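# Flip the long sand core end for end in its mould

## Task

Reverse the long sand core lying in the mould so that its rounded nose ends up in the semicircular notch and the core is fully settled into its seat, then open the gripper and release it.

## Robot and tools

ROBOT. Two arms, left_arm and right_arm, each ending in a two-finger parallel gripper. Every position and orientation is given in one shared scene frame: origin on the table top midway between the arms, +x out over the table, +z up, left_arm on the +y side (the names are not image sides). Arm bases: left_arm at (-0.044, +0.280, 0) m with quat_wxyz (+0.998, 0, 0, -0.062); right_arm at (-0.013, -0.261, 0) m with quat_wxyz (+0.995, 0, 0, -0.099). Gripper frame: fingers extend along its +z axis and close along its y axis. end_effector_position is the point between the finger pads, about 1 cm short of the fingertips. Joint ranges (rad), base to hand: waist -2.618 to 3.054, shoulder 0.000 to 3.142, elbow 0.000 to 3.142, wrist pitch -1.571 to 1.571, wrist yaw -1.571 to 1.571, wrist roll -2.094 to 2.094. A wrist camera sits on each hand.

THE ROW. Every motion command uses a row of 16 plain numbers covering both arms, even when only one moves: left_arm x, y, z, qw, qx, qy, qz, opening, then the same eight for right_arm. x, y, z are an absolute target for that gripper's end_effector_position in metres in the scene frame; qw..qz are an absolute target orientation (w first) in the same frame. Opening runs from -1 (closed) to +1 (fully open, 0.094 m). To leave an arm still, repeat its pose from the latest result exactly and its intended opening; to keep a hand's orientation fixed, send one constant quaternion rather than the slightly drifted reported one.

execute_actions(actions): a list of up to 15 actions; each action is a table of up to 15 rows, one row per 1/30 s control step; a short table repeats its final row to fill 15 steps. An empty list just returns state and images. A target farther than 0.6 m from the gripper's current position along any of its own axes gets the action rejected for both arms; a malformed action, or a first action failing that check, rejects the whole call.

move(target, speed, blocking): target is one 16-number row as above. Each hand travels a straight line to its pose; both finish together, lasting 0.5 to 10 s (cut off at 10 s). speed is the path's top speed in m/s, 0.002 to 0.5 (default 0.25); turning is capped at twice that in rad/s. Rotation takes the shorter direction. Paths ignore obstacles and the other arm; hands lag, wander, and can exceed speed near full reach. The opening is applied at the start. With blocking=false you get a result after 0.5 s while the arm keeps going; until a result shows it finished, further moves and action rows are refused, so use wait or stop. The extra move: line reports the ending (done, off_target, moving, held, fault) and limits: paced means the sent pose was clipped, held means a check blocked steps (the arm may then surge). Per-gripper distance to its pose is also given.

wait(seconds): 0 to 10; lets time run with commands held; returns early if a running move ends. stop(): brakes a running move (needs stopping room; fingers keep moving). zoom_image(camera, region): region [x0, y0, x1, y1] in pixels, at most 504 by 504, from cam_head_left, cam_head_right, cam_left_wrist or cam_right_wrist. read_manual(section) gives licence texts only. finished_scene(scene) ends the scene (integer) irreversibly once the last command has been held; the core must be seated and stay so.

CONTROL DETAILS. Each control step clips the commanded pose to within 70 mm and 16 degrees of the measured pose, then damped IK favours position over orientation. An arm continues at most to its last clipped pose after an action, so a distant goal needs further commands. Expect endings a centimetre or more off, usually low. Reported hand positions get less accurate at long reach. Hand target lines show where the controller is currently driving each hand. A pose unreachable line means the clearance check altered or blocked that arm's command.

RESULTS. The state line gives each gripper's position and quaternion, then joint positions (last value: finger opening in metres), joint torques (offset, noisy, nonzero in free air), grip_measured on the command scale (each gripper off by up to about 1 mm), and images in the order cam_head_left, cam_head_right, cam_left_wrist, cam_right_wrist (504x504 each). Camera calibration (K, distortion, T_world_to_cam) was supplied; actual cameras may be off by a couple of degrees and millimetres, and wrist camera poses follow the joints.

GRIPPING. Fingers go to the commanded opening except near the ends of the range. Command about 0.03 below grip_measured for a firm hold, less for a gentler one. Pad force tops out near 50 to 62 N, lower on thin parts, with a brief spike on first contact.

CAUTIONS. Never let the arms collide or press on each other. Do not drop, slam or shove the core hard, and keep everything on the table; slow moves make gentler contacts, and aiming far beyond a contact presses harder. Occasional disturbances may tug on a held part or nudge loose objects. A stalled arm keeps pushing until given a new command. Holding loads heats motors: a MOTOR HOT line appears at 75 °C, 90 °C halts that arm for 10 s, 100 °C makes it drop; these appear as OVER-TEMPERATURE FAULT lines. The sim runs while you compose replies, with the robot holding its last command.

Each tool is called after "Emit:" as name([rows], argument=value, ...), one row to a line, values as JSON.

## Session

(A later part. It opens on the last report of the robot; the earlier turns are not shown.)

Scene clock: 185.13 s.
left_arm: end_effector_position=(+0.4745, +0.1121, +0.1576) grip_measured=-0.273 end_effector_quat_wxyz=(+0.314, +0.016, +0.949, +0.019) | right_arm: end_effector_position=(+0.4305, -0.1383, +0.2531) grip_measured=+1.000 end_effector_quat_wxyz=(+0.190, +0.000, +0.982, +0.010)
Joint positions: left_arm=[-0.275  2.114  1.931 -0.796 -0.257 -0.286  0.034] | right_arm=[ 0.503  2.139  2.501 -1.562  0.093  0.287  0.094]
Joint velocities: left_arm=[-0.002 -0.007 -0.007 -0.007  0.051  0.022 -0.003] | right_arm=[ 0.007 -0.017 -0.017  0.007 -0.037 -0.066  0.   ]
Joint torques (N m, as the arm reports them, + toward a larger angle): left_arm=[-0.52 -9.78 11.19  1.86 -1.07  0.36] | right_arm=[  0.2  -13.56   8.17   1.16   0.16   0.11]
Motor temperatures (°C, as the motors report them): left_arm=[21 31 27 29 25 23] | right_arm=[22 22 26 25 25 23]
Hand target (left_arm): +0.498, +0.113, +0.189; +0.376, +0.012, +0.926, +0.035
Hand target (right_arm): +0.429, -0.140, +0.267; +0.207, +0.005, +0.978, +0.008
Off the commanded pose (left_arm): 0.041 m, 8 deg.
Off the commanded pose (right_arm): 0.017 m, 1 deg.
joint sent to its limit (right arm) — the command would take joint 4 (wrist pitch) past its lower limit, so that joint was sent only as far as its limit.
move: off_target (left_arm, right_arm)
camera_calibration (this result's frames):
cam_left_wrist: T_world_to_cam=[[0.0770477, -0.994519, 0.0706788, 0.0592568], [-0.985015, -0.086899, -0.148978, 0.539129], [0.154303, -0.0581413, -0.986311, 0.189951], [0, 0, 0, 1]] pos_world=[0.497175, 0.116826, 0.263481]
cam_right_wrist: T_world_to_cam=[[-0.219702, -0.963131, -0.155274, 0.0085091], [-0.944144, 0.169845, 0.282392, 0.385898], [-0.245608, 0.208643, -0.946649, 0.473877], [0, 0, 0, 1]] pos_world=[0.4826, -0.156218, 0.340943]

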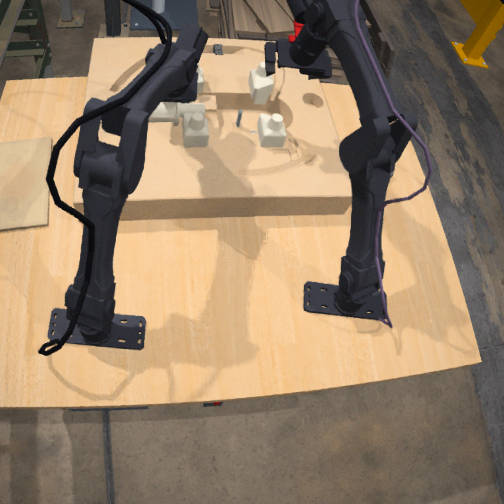

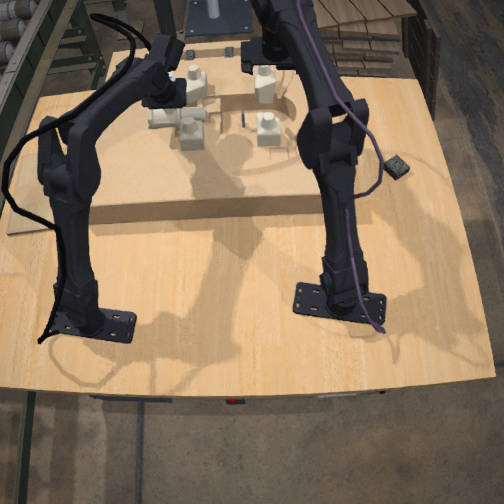

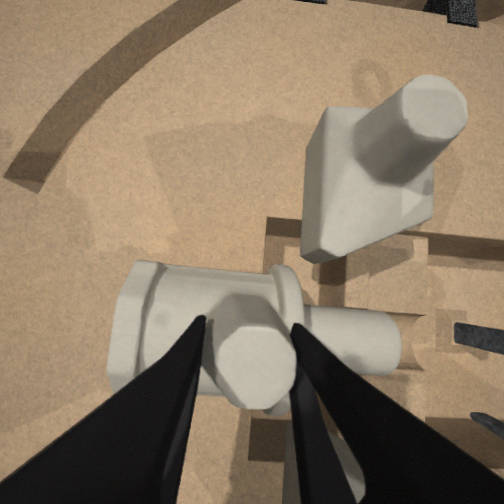

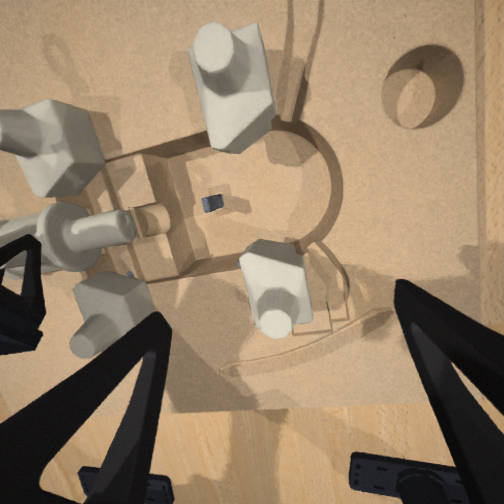

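Emit:
execute_actions([
  [[0.5022,0.1125,0.1875,0.3780,0.0144,0.9252,0.0351,-0.4,0.43,-0.14,0.27,0.197,0.006,0.980,0.008,1],[0.5022,0.1135,0.1875,0.3780,0.0144,0.9252,0.0351,-0.4,0.43,-0.14,0.27,0.197,0.006,0.980,0.008,1],[0.5022,0.1145,0.1875,0.3780,0.0144,0.9252,0.0351,-0.4,0.43,-0.14,0.27,0.197,0.006,0.980,0.008,1],[0.5022,0.1155,0.1875,0.3780,0.0144,0.9252,0.0351,-0.4,0.43,-0.14,0.27,0.197,0.006,0.980,0.008,1],[0.5022,0.1165,0.1875,0.3780,0.0144,0.9252,0.0351,-0.4,0.43,-0.14,0.27,0.197,0.006,0.980,0.008,1],[0.5022,0.1175,0.1875,0.3780,0.0144,0.9252,0.0351,-0.4,0.43,-0.14,0.27,0.197,0.006,0.980,0.008,1],[0.5022,0.1185,0.1875,0.3780,0.0144,0.9252,0.0351,-0.4,0.43,-0.14,0.27,0.197,0.006,0.980,0.008,1]],
])

Emit:
zoom_image(camera="cam_right_wrist", region=[100, 195, 180, 255])

Scene clock: 187.37 s.
left_arm: end_effector_position=(+0.4747, +0.1121, +0.1577) grip_measured=-0.273 end_effector_quat_wxyz=(+0.314, +0.017, +0.949, +0.019) | right_arm: end_effector_position=(+0.4300, -0.1386, +0.2529) grip_measured=+1.000 end_effector_quat_wxyz=(+0.189, +0.001, +0.982, +0.009)
Joint positions: left_arm=[-0.275  2.114  1.931 -0.795 -0.257 -0.283  0.034] | right_arm=[ 0.503  2.139  2.501 -1.564  0.094  0.289  0.094]
Joint velocities: left_arm=[-0.007  0.002 -0.017 -0.007  0.007  0.037 -0.001] | right_arm=[-0.017  0.002 -0.002 -0.022 -0.037 -0.022  0.   ]
Joint torques (N m, as the arm reports them, + toward a larger angle): left_arm=[  0.83 -10.37   9.82   1.89  -0.99   0.47] | right_arm=[  0.   -13.86   8.94   1.13   0.18   0.11]
Motor temperatures (°C, as the motors report them): left_arm=[21 31 27 29 25 23] | right_arm=[22 23 26 25 25 23]
Hand target (left_arm): +0.498, +0.120, +0.189; +0.375, +0.012, +0.926, +0.037
Hand target (right_arm): +0.430, -0.140, +0.269; +0.210, +0.005, +0.978, +0.012
Off the commanded pose (left_arm): 0.041 m, 8 deg.
Off the commanded pose (right_arm): 0.017 m, 1 deg.
joint sent to its limit (right arm) — the command would take joint 4 (wrist pitch) past its lower limit, so that joint was sent only as far as its limit.
camera_calibration (this result's frames):
cam_left_wrist: T_world_to_cam=[[0.0748719, -0.994773, 0.0694377, 0.0604363], [-0.985104, -0.0845946, -0.149714, 0.539179], [0.154806, -0.0571939, -0.986288, 0.189679], [0, 0, 0, 1]] pos_world=[0.497259, 0.116581, 0.263604]
cam_right_wrist: T_world_to_cam=[[-0.221299, -0.962981, -0.153929, 0.00846494], [-0.943351, 0.171374, 0.284111, 0.384995], [-0.247214, 0.208083, -0.946354, 0.474179], [0, 0, 0, 1]] pos_world=[0.482283, -0.156495, 0.340663]

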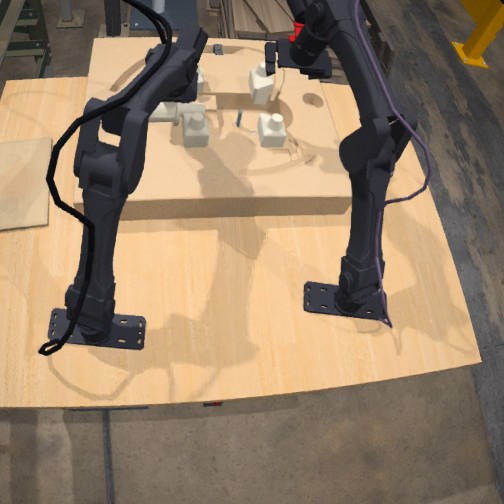

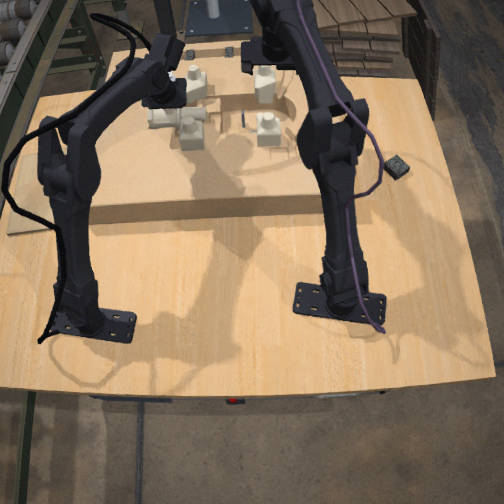

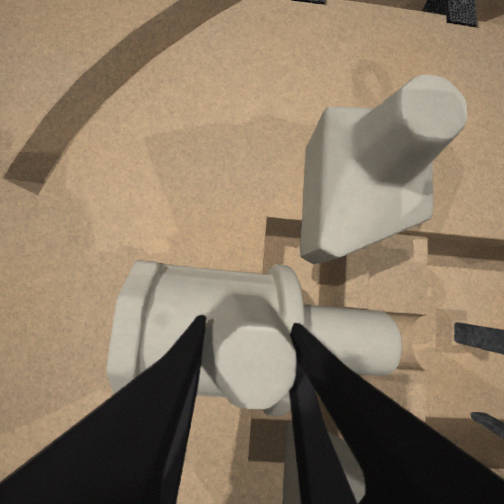

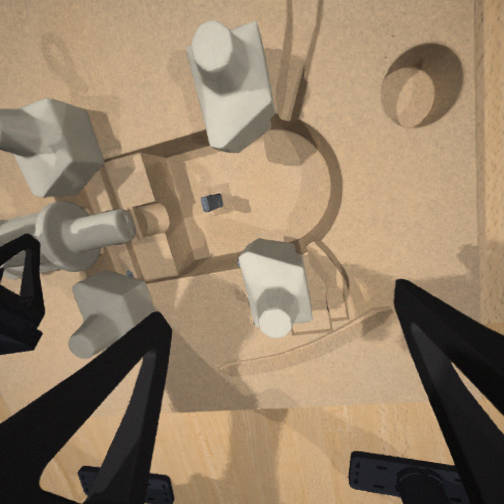

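Region (100, 195, 180, 255) of cam_right_wrist's 504x504 image, scaled by 6.300, with more detail than that image has; it fills the top 378 rows of this view, and the rest is white.

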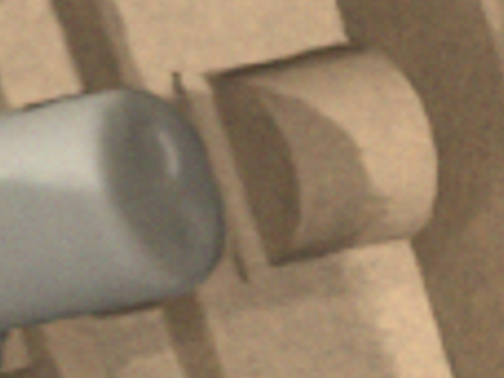

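Emit:
execute_actions([
  [[0.5022,0.1195,0.1875,0.3780,0.0144,0.9252,0.0351,-0.4,0.43,-0.14,0.27,0.197,0.006,0.980,0.008,1],[0.5022,0.1205,0.1875,0.3780,0.0144,0.9252,0.0351,-0.4,0.43,-0.14,0.27,0.197,0.006,0.980,0.008,1],[0.5022,0.1215,0.1875,0.3780,0.0144,0.9252,0.0351,-0.4,0.43,-0.14,0.27,0.197,0.006,0.980,0.008,1],[0.5022,0.1225,0.1875,0.3780,0.0144,0.9252,0.0351,-0.4,0.43,-0.14,0.27,0.197,0.006,0.980,0.008,1],[0.5022,0.1235,0.1875,0.3780,0.0144,0.9252,0.0351,-0.4,0.43,-0.14,0.27,0.197,0.006,0.980,0.008,1],[0.5022,0.1245,0.1875,0.3780,0.0144,0.9252,0.0351,-0.4,0.43,-0.14,0.27,0.197,0.006,0.980,0.008,1],[0.5022,0.1255,0.1875,0.3780,0.0144,0.9252,0.0351,-0.4,0.43,-0.14,0.27,0.197,0.006,0.980,0.008,1],[0.5022,0.1265,0.1875,0.3780,0.0144,0.9252,0.0351,-0.4,0.43,-0.14,0.27,0.197,0.006,0.980,0.008,1]],
])

Emit:
zoom_image(camera="cam_right_wrist", region=[100, 195, 180, 255])

Scene clock: 188.30 s.
left_arm: end_effector_position=(+0.4750, +0.1123, +0.1576) grip_measured=-0.273 end_effector_quat_wxyz=(+0.313, +0.019, +0.949, +0.017) | right_arm: end_effector_position=(+0.4300, -0.1386, +0.2529) grip_measured=+1.000 end_effector_quat_wxyz=(+0.189, +0.001, +0.982, +0.009)
Joint positions: left_arm=[-0.272  2.114  1.931 -0.794 -0.251 -0.279  0.034] | right_arm=[ 0.503  2.139  2.501 -1.564  0.094  0.289  0.094]
Joint velocities: left_arm=[ 0.012 -0.012  0.007  0.007  0.051  0.022 -0.   ] | right_arm=[ 0.002  0.007 -0.002  0.051 -0.007  0.007  0.   ]
Joint torques (N m, as the arm reports them, + toward a larger angle): left_arm=[  2.01 -11.05   8.29   1.95  -0.97   0.54] | right_arm=[  0.13 -13.85   8.99   1.13   0.17   0.11]
Motor temperatures (°C, as the motors report them): left_arm=[21 31 27 29 25 23] | right_arm=[22 24 26 25 25 23]
Hand target (left_arm): +0.498, +0.128, +0.189; +0.374, +0.012, +0.927, +0.038
Hand target (right_arm): +0.430, -0.140, +0.269; +0.210, +0.005, +0.978, +0.012
Off the commanded pose (left_arm): 0.043 m, 8 deg.
Off the commanded pose (right_arm): 0.017 m, 1 deg.
joint sent to its limit (right arm) — the command would take joint 4 (wrist pitch) past its lower limit, so that joint was sent only as far as its limit.
camera_calibration (this result's frames):
cam_left_wrist: T_world_to_cam=[[0.070677, -0.994892, 0.0720716, 0.0622452], [-0.98568, -0.0807466, -0.148037, 0.539059], [0.153101, -0.0605767, -0.986352, 0.190709], [0, 0, 0, 1]] pos_world=[0.497742, 0.117007, 0.263421]
cam_right_wrist: T_world_to_cam=[[-0.221299, -0.962981, -0.153929, 0.00846494], [-0.943351, 0.171374, 0.284111, 0.384995], [-0.247214, 0.208083, -0.946354, 0.474179], [0, 0, 0, 1]] pos_world=[0.482283, -0.156495, 0.340663]

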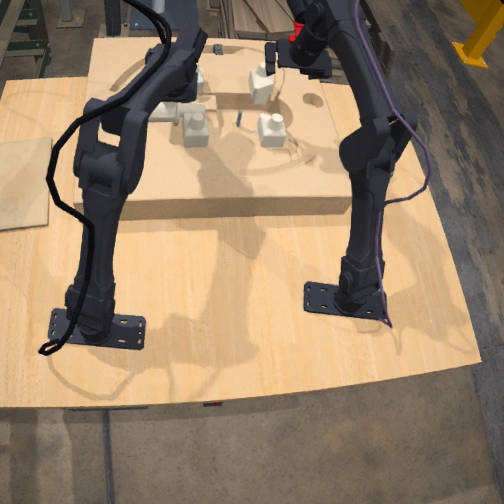

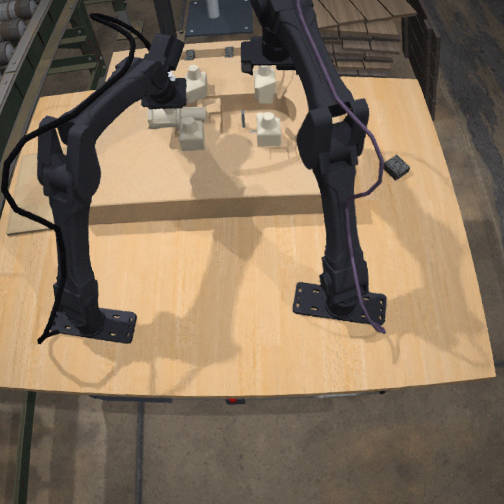

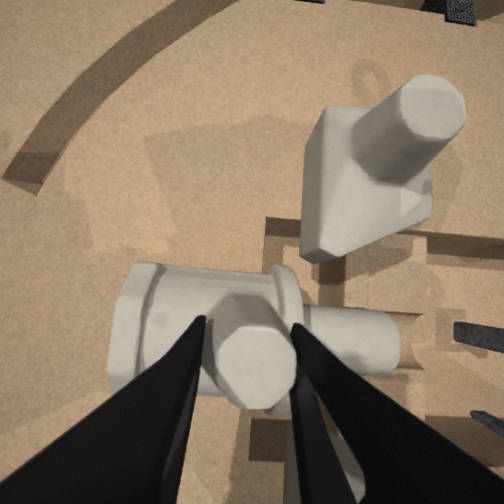

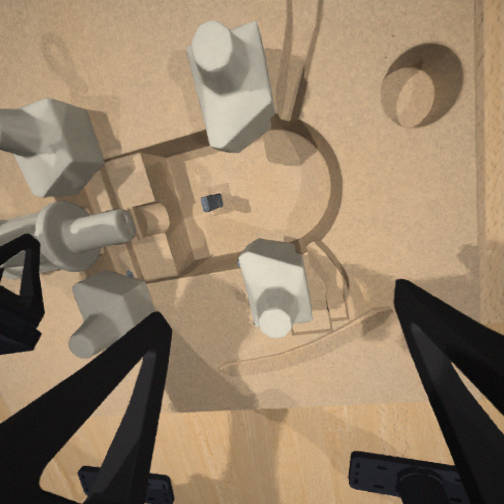

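Region (100, 195, 180, 255) of cam_right_wrist's 504x504 image, scaled by 6.300, with more detail than that image has; it fills the top 378 rows of this view, and the rest is white.

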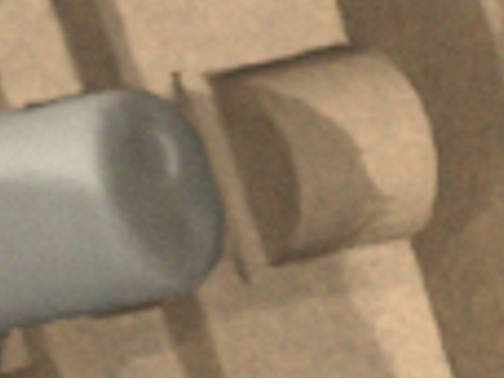

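Emit:
execute_actions([
  [[0.5006,0.1256,0.1866,0.3741,0.0144,0.9268,0.0335,-0.4,0.43,-0.14,0.27,0.197,0.006,0.980,0.008,1],[0.499,0.1247,0.1857,0.3702,0.0144,0.9284,0.0319,-0.4,0.43,-0.14,0.27,0.197,0.006,0.980,0.008,1],[0.4974,0.1238,0.1848,0.3663,0.0144,0.9299,0.0303,-0.4,0.43,-0.14,0.27,0.197,0.006,0.980,0.008,1],[0.4958,0.1229,0.1839,0.3624,0.0144,0.9315,0.0287,-0.4,0.43,-0.14,0.27,0.197,0.006,0.980,0.008,1],[0.4942,0.122,0.183,0.3585,0.0144,0.9330,0.0271,-0.4,0.43,-0.14,0.27,0.197,0.006,0.980,0.008,1],[0.4926,0.1211,0.1821,0.3546,0.0144,0.9345,0.0255,-0.4,0.43,-0.14,0.27,0.197,0.006,0.980,0.008,1],[0.491,0.1202,0.1812,0.3507,0.0144,0.9360,0.0239,-0.4,0.43,-0.14,0.27,0.197,0.006,0.980,0.008,1],[0.4894,0.1193,0.1803,0.3468,0.0144,0.9375,0.0223,-0.4,0.43,-0.14,0.27,0.197,0.006,0.980,0.008,1],[0.4878,0.1184,0.1794,0.3429,0.0144,0.9390,0.0207,-0.4,0.43,-0.14,0.27,0.197,0.006,0.980,0.008,1],[0.4862,0.1175,0.1785,0.3390,0.0144,0.9405,0.0191,-0.4,0.43,-0.14,0.27,0.197,0.006,0.980,0.008,1],[0.4846,0.1166,0.1776,0.3351,0.0144,0.9419,0.0175,-0.4,0.43,-0.14,0.27,0.197,0.006,0.980,0.008,1],[0.483,0.1157,0.1767,0.3312,0.0144,0.9433,0.0159,-0.4,0.43,-0.14,0.27,0.197,0.006,0.980,0.008,1],[0.4814,0.1148,0.1758,0.3273,0.0144,0.9447,0.0143,-0.4,0.43,-0.14,0.27,0.197,0.006,0.980,0.008,1],[0.4798,0.1142,0.1749,0.3234,0.0144,0.9461,0.0127,-0.4,0.43,-0.14,0.27,0.197,0.006,0.980,0.008,1],[0.4782,0.1138,0.174,0.3200,0.0144,0.9473,0.0111,-0.4,0.43,-0.14,0.27,0.197,0.006,0.980,0.008,1]],
])

Emit:
zoom_image(camera="cam_right_wrist", region=[40, 170, 200, 290])

Scene clock: 190.60 s.
left_arm: end_effector_position=(+0.4721, +0.1130, +0.1564) grip_measured=-0.273 end_effector_quat_wxyz=(+0.304, +0.013, +0.953, +0.009) | right_arm: end_effector_position=(+0.4300, -0.1386, +0.2529) grip_measured=+1.000 end_effector_quat_wxyz=(+0.189, +0.001, +0.982, +0.009)
Joint positions: left_arm=[-0.266  2.114  1.937 -0.816 -0.23  -0.293  0.034] | right_arm=[ 0.503  2.139  2.501 -1.564  0.094  0.289  0.094]
Joint velocities: left_arm=[ 0.017 -0.007  0.032 -0.11   0.022 -0.11   0.001] | right_arm=[ 0.012  0.002 -0.007  0.007 -0.022  0.051  0.   ]
Joint torques (N m, as the arm reports them, + toward a larger angle): left_arm=[  0.16 -10.15  10.47   1.19  -0.37   0.26] | right_arm=[  0.18 -13.92   8.89   1.13   0.15   0.09]
Motor temperatures (°C, as the motors report them): left_arm=[21 31 27 29 25 23] | right_arm=[22 24 26 25 25 23]
Hand target (left_arm): +0.477, +0.114, +0.174; +0.321, +0.014, +0.947, +0.011
Hand target (right_arm): +0.430, -0.140, +0.269; +0.210, +0.005, +0.978, +0.012
Off the commanded pose (left_arm): 0.019 m, 2 deg.
Off the commanded pose (right_arm): 0.017 m, 1 deg.
joint sent to its limit (right arm) — the command would take joint 4 (wrist pitch) past its lower limit, so that joint was sent only as far as its limit.
camera_calibration (this result's frames):
cam_left_wrist: T_world_to_cam=[[0.07774, -0.993035, 0.0885358, 0.0571174], [-0.988025, -0.0886096, -0.126315, 0.534673], [0.13328, -0.0776558, -0.988031, 0.201615], [0, 0, 0, 1]] pos_world=[0.496958, 0.119753, 0.261683]
cam_right_wrist: T_world_to_cam=[[-0.221299, -0.962981, -0.153929, 0.00846494], [-0.943351, 0.171374, 0.284111, 0.384995], [-0.247214, 0.208083, -0.946354, 0.474179], [0, 0, 0, 1]] pos_world=[0.482283, -0.156495, 0.340663]

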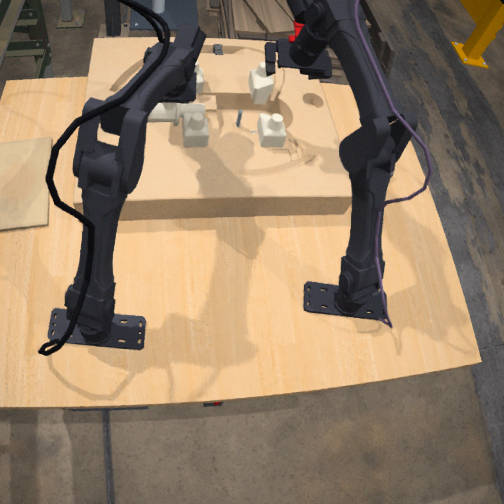

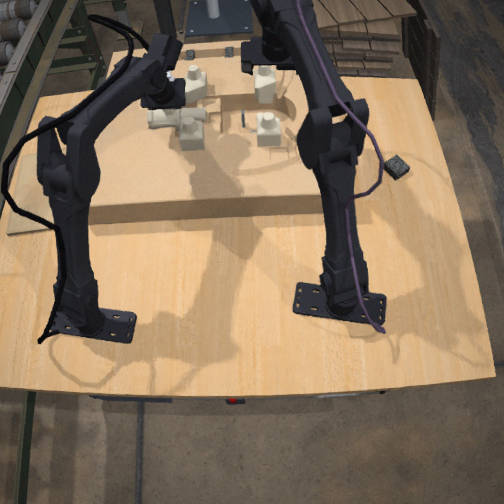

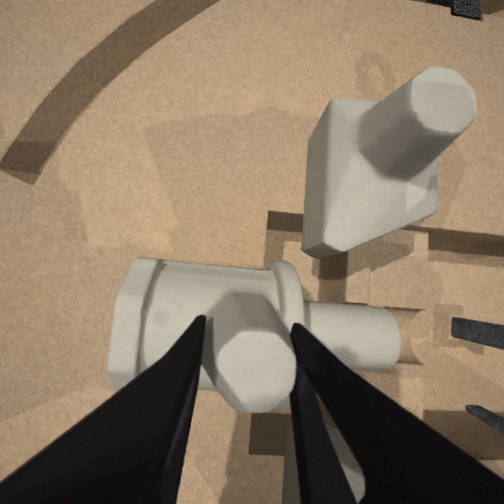

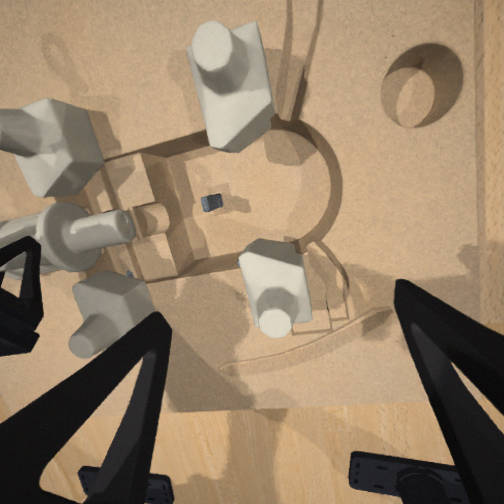

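Region (40, 170, 200, 290) of cam_right_wrist's 504x504 image, scaled by 3.150, with more detail than that image has; it fills the top 378 rows of this view, and the rest is white.

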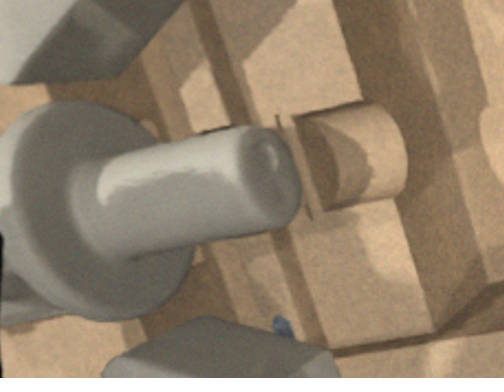

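Emit:
execute_actions([
  [[0.4782,0.1138,0.1742,0.3199,0.0156,0.9472,0.0145,-0.4,0.43,-0.14,0.27,0.197,0.006,0.980,0.008,1],[0.4782,0.1138,0.1744,0.3199,0.0167,0.9471,0.0179,-0.4,0.43,-0.14,0.27,0.197,0.006,0.980,0.008,1],[0.4782,0.1138,0.1746,0.3198,0.0179,0.9470,0.0213,-0.4,0.43,-0.14,0.27,0.197,0.006,0.980,0.008,1],[0.4782,0.1138,0.1748,0.3197,0.0190,0.9469,0.0247,-0.4,0.43,-0.14,0.27,0.197,0.006,0.980,0.008,1],[0.4782,0.1138,0.175,0.3197,0.0202,0.9468,0.0281,-0.4,0.43,-0.14,0.27,0.197,0.006,0.980,0.008,1],[0.4782,0.1138,0.1752,0.3196,0.0213,0.9467,0.0314,-0.4,0.43,-0.14,0.27,0.197,0.006,0.980,0.008,1],[0.4782,0.1138,0.1754,0.3195,0.0225,0.9466,0.0348,-0.4,0.43,-0.14,0.27,0.197,0.006,0.980,0.008,1],[0.4782,0.1138,0.1756,0.3194,0.0236,0.9465,0.0382,-0.4,0.43,-0.14,0.27,0.197,0.006,0.980,0.008,1],[0.4782,0.1138,0.1758,0.3194,0.0248,0.9464,0.0416,-0.4,0.43,-0.14,0.27,0.197,0.006,0.980,0.008,1],[0.4782,0.1138,0.176,0.3193,0.0259,0.9463,0.0450,-0.4,0.43,-0.14,0.27,0.197,0.006,0.980,0.008,1]],
])

Emit:
zoom_image(camera="cam_right_wrist", region=[100, 195, 180, 255])

Scene clock: 193.17 s.
left_arm: end_effector_position=(+0.4722, +0.1117, +0.1581) grip_measured=-0.273 end_effector_quat_wxyz=(+0.298, +0.014, +0.954, +0.021) | right_arm: end_effector_position=(+0.4300, -0.1386, +0.2529) grip_measured=+1.000 end_effector_quat_wxyz=(+0.189, +0.001, +0.982, +0.009)
Joint positions: left_arm=[-0.275  2.137  1.987 -0.862 -0.252 -0.296  0.034] | right_arm=[ 0.503  2.139  2.501 -1.564  0.094  0.289  0.094]
Joint velocities: left_arm=[-0.012  0.012  0.017 -0.022  0.007 -0.007 -0.002] | right_arm=[-0.002  0.012 -0.007  0.022 -0.051 -0.066  0.   ]
Joint torques (N m, as the arm reports them, + toward a larger angle): left_arm=[ -0.99 -10.14  10.31   1.15  -0.82   0.4 ] | right_arm=[  0.16 -13.81   8.91   1.14   0.2    0.08]
Motor temperatures (°C, as the motors report them): left_arm=[21 31 27 29 25 23] | right_arm=[22 25 26 25 25 23]
Hand target (left_arm): +0.477, +0.114, +0.176; +0.320, +0.025, +0.946, +0.044
Hand target (right_arm): +0.430, -0.140, +0.269; +0.210, +0.005, +0.978, +0.012
Off the commanded pose (left_arm): 0.019 m, 4 deg.
Off the commanded pose (right_arm): 0.017 m, 1 deg.
joint sent to its limit (right arm) — the command would take joint 4 (wrist pitch) past its lower limit, so that joint was sent only as far as its limit.
camera_calibration (this result's frames):
cam_left_wrist: T_world_to_cam=[[0.0834697, -0.994411, 0.0646573, 0.056916], [-0.988894, -0.0906639, -0.117766, 0.534188], [0.12297, -0.0541093, -0.990934, 0.205905], [0, 0, 0, 1]] pos_world=[0.498185, 0.116171, 0.263267]
cam_right_wrist: T_world_to_cam=[[-0.221299, -0.962981, -0.153929, 0.00846494], [-0.943351, 0.171374, 0.284111, 0.384995], [-0.247214, 0.208083, -0.946354, 0.474179], [0, 0, 0, 1]] pos_world=[0.482283, -0.156495, 0.340663]

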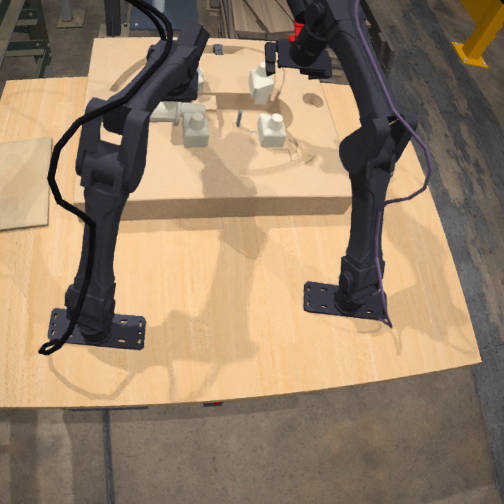

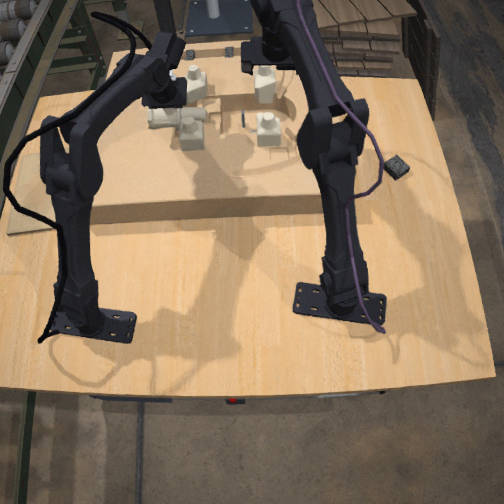

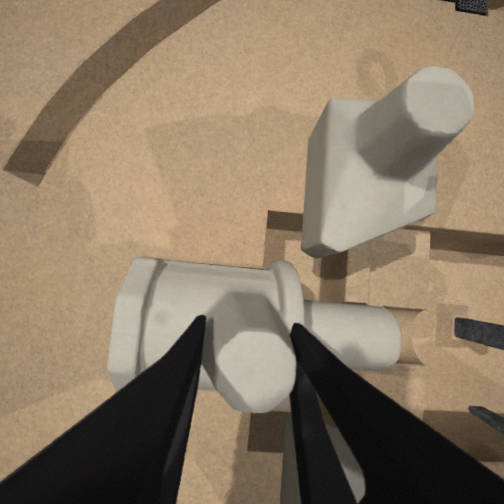

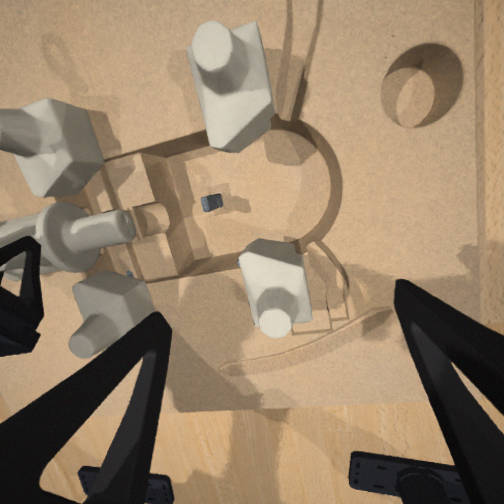

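Region (100, 195, 180, 255) of cam_right_wrist's 504x504 image, scaled by 6.300, with more detail than that image has; it fills the top 378 rows of this view, and the rest is white.

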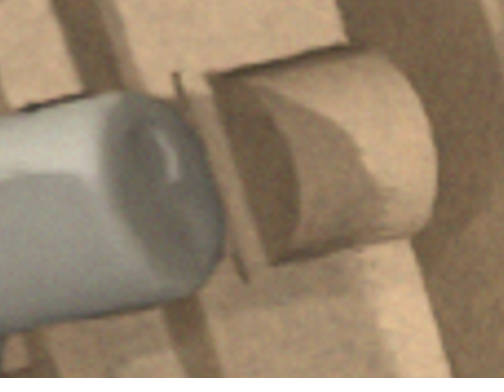

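Emit:
execute_actions([
  [[0.4782,0.1138,0.1757,0.3194,0.0245,0.9464,0.0410,-0.4,0.43,-0.14,0.27,0.197,0.006,0.980,0.008,1],[0.4782,0.1139,0.1754,0.3195,0.0231,0.9465,0.0370,-0.4,0.43,-0.14,0.27,0.197,0.006,0.980,0.008,1],[0.4782,0.114,0.1751,0.3196,0.0217,0.9466,0.0330,-0.4,0.43,-0.14,0.27,0.197,0.006,0.980,0.008,1],[0.4782,0.1141,0.1748,0.3197,0.0203,0.9467,0.0290,-0.4,0.43,-0.14,0.27,0.197,0.006,0.980,0.008,1],[0.4782,0.1142,0.1745,0.3197,0.0189,0.9469,0.0250,-0.4,0.43,-0.14,0.27,0.197,0.006,0.980,0.008,1],[0.4782,0.1143,0.1742,0.3198,0.0175,0.9470,0.0210,-0.4,0.43,-0.14,0.27,0.197,0.006,0.980,0.008,1],[0.4782,0.1144,0.1739,0.3199,0.0161,0.9471,0.0170,-0.4,0.43,-0.14,0.27,0.197,0.006,0.980,0.008,1],[0.4782,0.1145,0.1736,0.3200,0.0147,0.9472,0.0130,-0.4,0.43,-0.14,0.27,0.197,0.006,0.980,0.008,1],[0.4782,0.1146,0.1733,0.3200,0.0133,0.9473,0.0090,-0.4,0.43,-0.14,0.27,0.197,0.006,0.980,0.008,1],[0.4782,0.1147,0.173,0.3200,0.0119,0.9473,0.0050,-0.4,0.43,-0.14,0.27,0.197,0.006,0.980,0.008,1],[0.4782,0.1148,0.1727,0.3200,0.0105,0.9474,0.0010,-0.4,0.43,-0.14,0.27,0.197,0.006,0.980,0.008,1],[0.4782,0.1149,0.1724,0.3200,0.0091,0.9474,-0.0030,-0.4,0.43,-0.14,0.27,0.197,0.006,0.980,0.008,1],[0.4782,0.115,0.1721,0.3200,0.0077,0.9474,-0.0070,-0.4,0.43,-0.14,0.27,0.197,0.006,0.980,0.008,1]],
  [[0.4782,0.115,0.1721,0.3200,0.0077,0.9474,-0.0070,-0.4,0.43,-0.14,0.27,0.197,0.006,0.980,0.008,1]],
])

Emit:
zoom_image(camera="cam_right_wrist", region=[100, 195, 180, 255])

Scene clock: 194.97 s.
left_arm: end_effector_position=(+0.4737, +0.1153, +0.1533) grip_measured=-0.273 end_effector_quat_wxyz=(+0.291, +0.005, +0.957, -0.005) | right_arm: end_effector_position=(+0.4300, -0.1386, +0.2529) grip_measured=+1.000 end_effector_quat_wxyz=(+0.189, +0.001, +0.982, +0.009)
Joint positions: left_arm=[-0.249  2.133  1.967 -0.844 -0.193 -0.306  0.034] | right_arm=[ 0.503  2.139  2.501 -1.564  0.094  0.289  0.094]
Joint velocities: left_arm=[-0.002  0.012  0.007 -0.022 -0.022  0.066  0.001] | right_arm=[-0.002 -0.007 -0.007 -0.037 -0.051 -0.022  0.   ]
Joint torques (N m, as the arm reports them, + toward a larger angle): left_arm=[ -0.15 -12.19   5.81   1.49  -0.33   0.17] | right_arm=[ -0.07 -13.84   8.88   1.15   0.15   0.11]
Motor temperatures (°C, as the motors report them): left_arm=[21 31 27 29 25 23] | right_arm=[22 25 26 25 25 23]
Hand target (left_arm): +0.478, +0.115, +0.172; +0.319, +0.008, +0.948, -0.006
Hand target (right_arm): +0.430, -0.140, +0.269; +0.210, +0.005, +0.978, +0.012
Off the commanded pose (left_arm): 0.019 m, 4 deg.
Off the commanded pose (right_arm): 0.017 m, 1 deg.
joint sent to its limit (right arm) — the command would take joint 4 (wrist pitch) past its lower limit, so that joint was sent only as far as its limit.
camera_calibration (this result's frames):
cam_left_wrist: T_world_to_cam=[[0.0882814, -0.989218, 0.116851, 0.0497648], [-0.990343, -0.0997548, -0.0962798, 0.533851], [0.106898, -0.107223, -0.988472, 0.214478], [0, 0, 0, 1]] pos_world=[0.501375, 0.125479, 0.25759]
cam_right_wrist: T_world_to_cam=[[-0.221299, -0.962981, -0.153929, 0.00846494], [-0.943351, 0.171374, 0.284111, 0.384995], [-0.247214, 0.208083, -0.946354, 0.474179], [0, 0, 0, 1]] pos_world=[0.482283, -0.156495, 0.340663]

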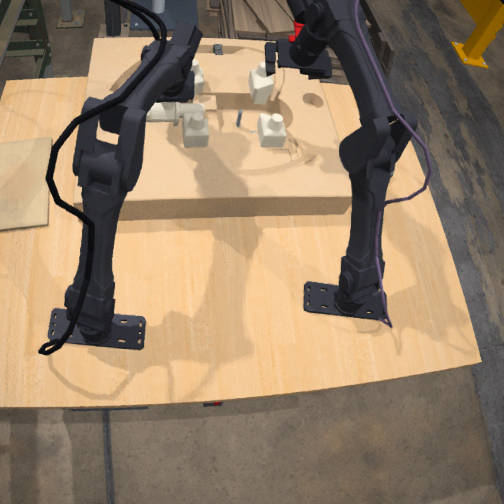

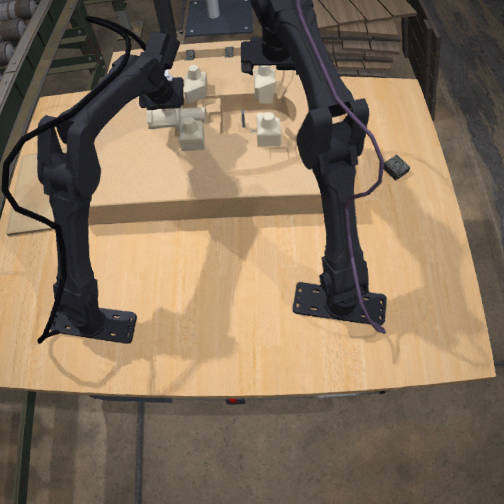

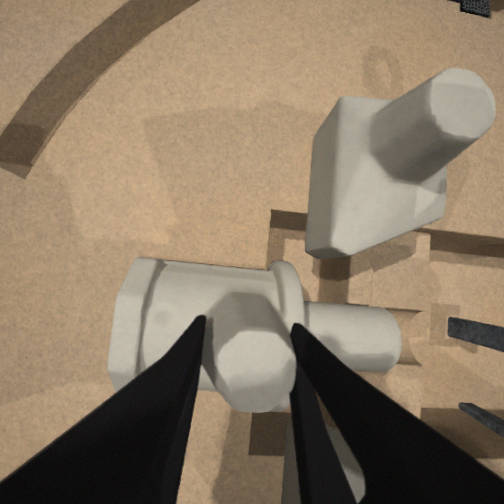

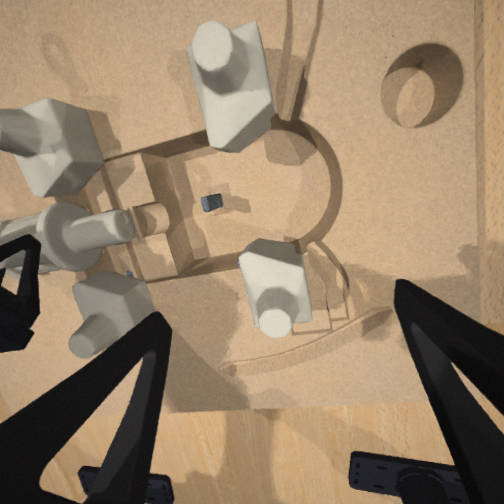

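Region (100, 195, 180, 255) of cam_right_wrist's 504x504 image, scaled by 6.300, with more detail than that image has; it fills the top 378 rows of this view, and the rest is white.

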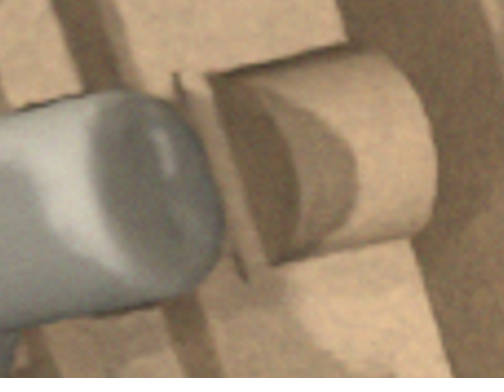

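Emit:
execute_actions([
  [[0.4782,0.1153,0.1717,0.3200,0.0068,0.9473,-0.0098,-0.4,0.43,-0.14,0.27,0.197,0.006,0.980,0.008,1],[0.4782,0.1156,0.1713,0.3200,0.0058,0.9473,-0.0125,-0.4,0.43,-0.14,0.27,0.197,0.006,0.980,0.008,1],[0.4782,0.1159,0.1709,0.3200,0.0049,0.9472,-0.0153,-0.4,0.43,-0.14,0.27,0.197,0.006,0.980,0.008,1],[0.4782,0.1162,0.1705,0.3200,0.0040,0.9472,-0.0180,-0.4,0.43,-0.14,0.27,0.197,0.006,0.980,0.008,1],[0.4782,0.1165,0.1701,0.3200,0.0030,0.9471,-0.0208,-0.4,0.43,-0.14,0.27,0.197,0.006,0.980,0.008,1],[0.4782,0.1168,0.1697,0.3200,0.0021,0.9470,-0.0236,-0.4,0.43,-0.14,0.27,0.197,0.006,0.980,0.008,1],[0.4782,0.1171,0.1693,0.3201,0.0012,0.9470,-0.0263,-0.4,0.43,-0.14,0.27,0.197,0.006,0.980,0.008,1],[0.4782,0.1174,0.1689,0.3201,0.0002,0.9469,-0.0291,-0.4,0.43,-0.14,0.27,0.197,0.006,0.980,0.008,1],[0.4782,0.1177,0.1685,0.3201,-0.0007,0.9468,-0.0318,-0.4,0.43,-0.14,0.27,0.197,0.006,0.980,0.008,1],[0.4782,0.118,0.1681,0.3201,-0.0016,0.9467,-0.0346,-0.4,0.43,-0.14,0.27,0.197,0.006,0.980,0.008,1],[0.4782,0.1183,0.1677,0.3201,-0.0026,0.9467,-0.0373,-0.4,0.43,-0.14,0.27,0.197,0.006,0.980,0.008,1],[0.4782,0.1185,0.1673,0.3201,-0.0035,0.9466,-0.0401,-0.4,0.43,-0.14,0.27,0.197,0.006,0.980,0.008,1]],
  [[0.4782,0.1185,0.1673,0.3201,-0.0035,0.9466,-0.0401,-0.4,0.43,-0.14,0.27,0.197,0.006,0.980,0.008,1]],
])

Emit:
zoom_image(camera="cam_right_wrist", region=[100, 195, 180, 255])

Scene clock: 197.77 s.
left_arm: end_effector_position=(+0.4720, +0.1177, +0.1506) grip_measured=-0.273 end_effector_quat_wxyz=(+0.294, -0.002, +0.955, -0.026) | right_arm: end_effector_position=(+0.4300, -0.1386, +0.2529) grip_measured=+1.000 end_effector_quat_wxyz=(+0.189, +0.001, +0.982, +0.009)
Joint positions: left_arm=[-0.232  2.1    1.899 -0.788 -0.15  -0.314  0.034] | right_arm=[ 0.503  2.139  2.501 -1.564  0.094  0.289  0.094]
Joint velocities: left_arm=[-0.007 -0.002  0.002 -0.007 -0.022 -0.007 -0.   ] | right_arm=[ 0.012  0.002  0.002 -0.051  0.037  0.007  0.   ]
Joint torques (N m, as the arm reports them, + toward a larger angle): left_arm=[  0.83 -11.83   5.64   1.57   0.06   0.06] | right_arm=[  0.19 -13.74   8.94   1.14   0.16   0.07]
Motor temperatures (°C, as the motors report them): left_arm=[21 31 27 29 25 23] | right_arm=[22 26 27 25 25 23]
Hand target (left_arm): +0.478, +0.119, +0.168; +0.320, -0.003, +0.947, -0.039
Hand target (right_arm): +0.430, -0.140, +0.269; +0.210, +0.005, +0.978, +0.012
Off the commanded pose (left_arm): 0.018 m, 4 deg.
Off the commanded pose (right_arm): 0.017 m, 1 deg.
joint sent to its limit (right arm) — the command would take joint 4 (wrist pitch) past its lower limit, so that joint was sent only as far as its limit.
camera_calibration (this result's frames):
cam_left_wrist: T_world_to_cam=[[0.0878546, -0.982865, 0.162041, 0.0452466], [-0.98964, -0.104662, -0.0982729, 0.532754], [0.113549, -0.151728, -0.981878, 0.213313], [0, 0, 0, 1]] pos_world=[0.499038, 0.132596, 0.254471]
cam_right_wrist: T_world_to_cam=[[-0.221299, -0.962981, -0.153929, 0.00846494], [-0.943351, 0.171374, 0.284111, 0.384995], [-0.247214, 0.208083, -0.946354, 0.474179], [0, 0, 0, 1]] pos_world=[0.482283, -0.156495, 0.340663]

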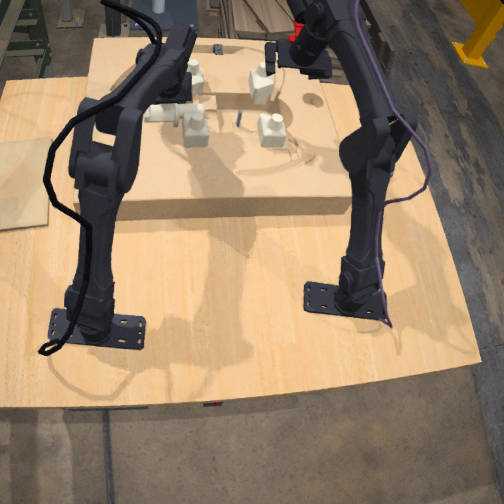

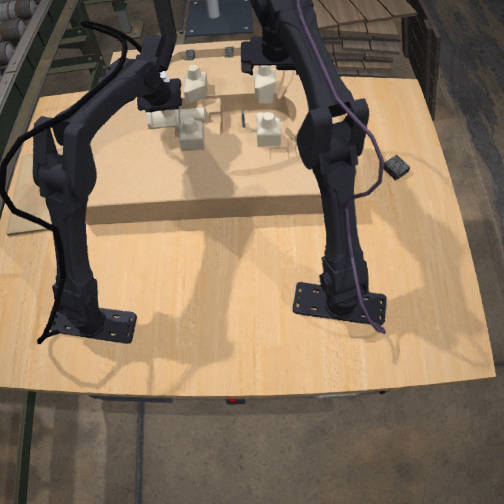

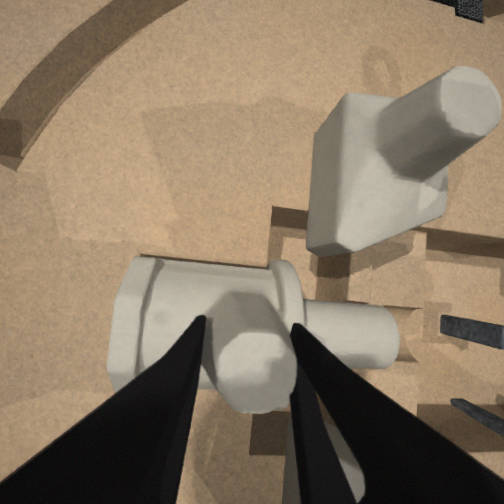

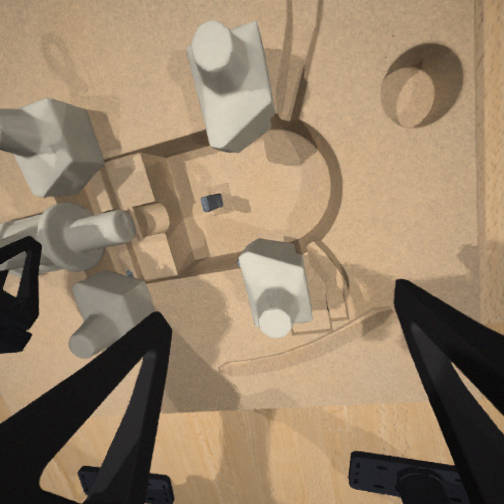

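Region (100, 195, 180, 255) of cam_right_wrist's 504x504 image, scaled by 6.300, with more detail than that image has; it fills the top 378 rows of this view, and the rest is white.

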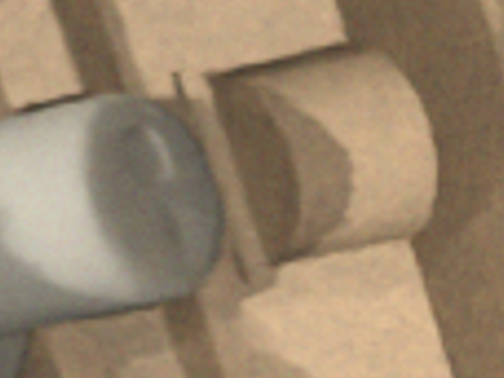

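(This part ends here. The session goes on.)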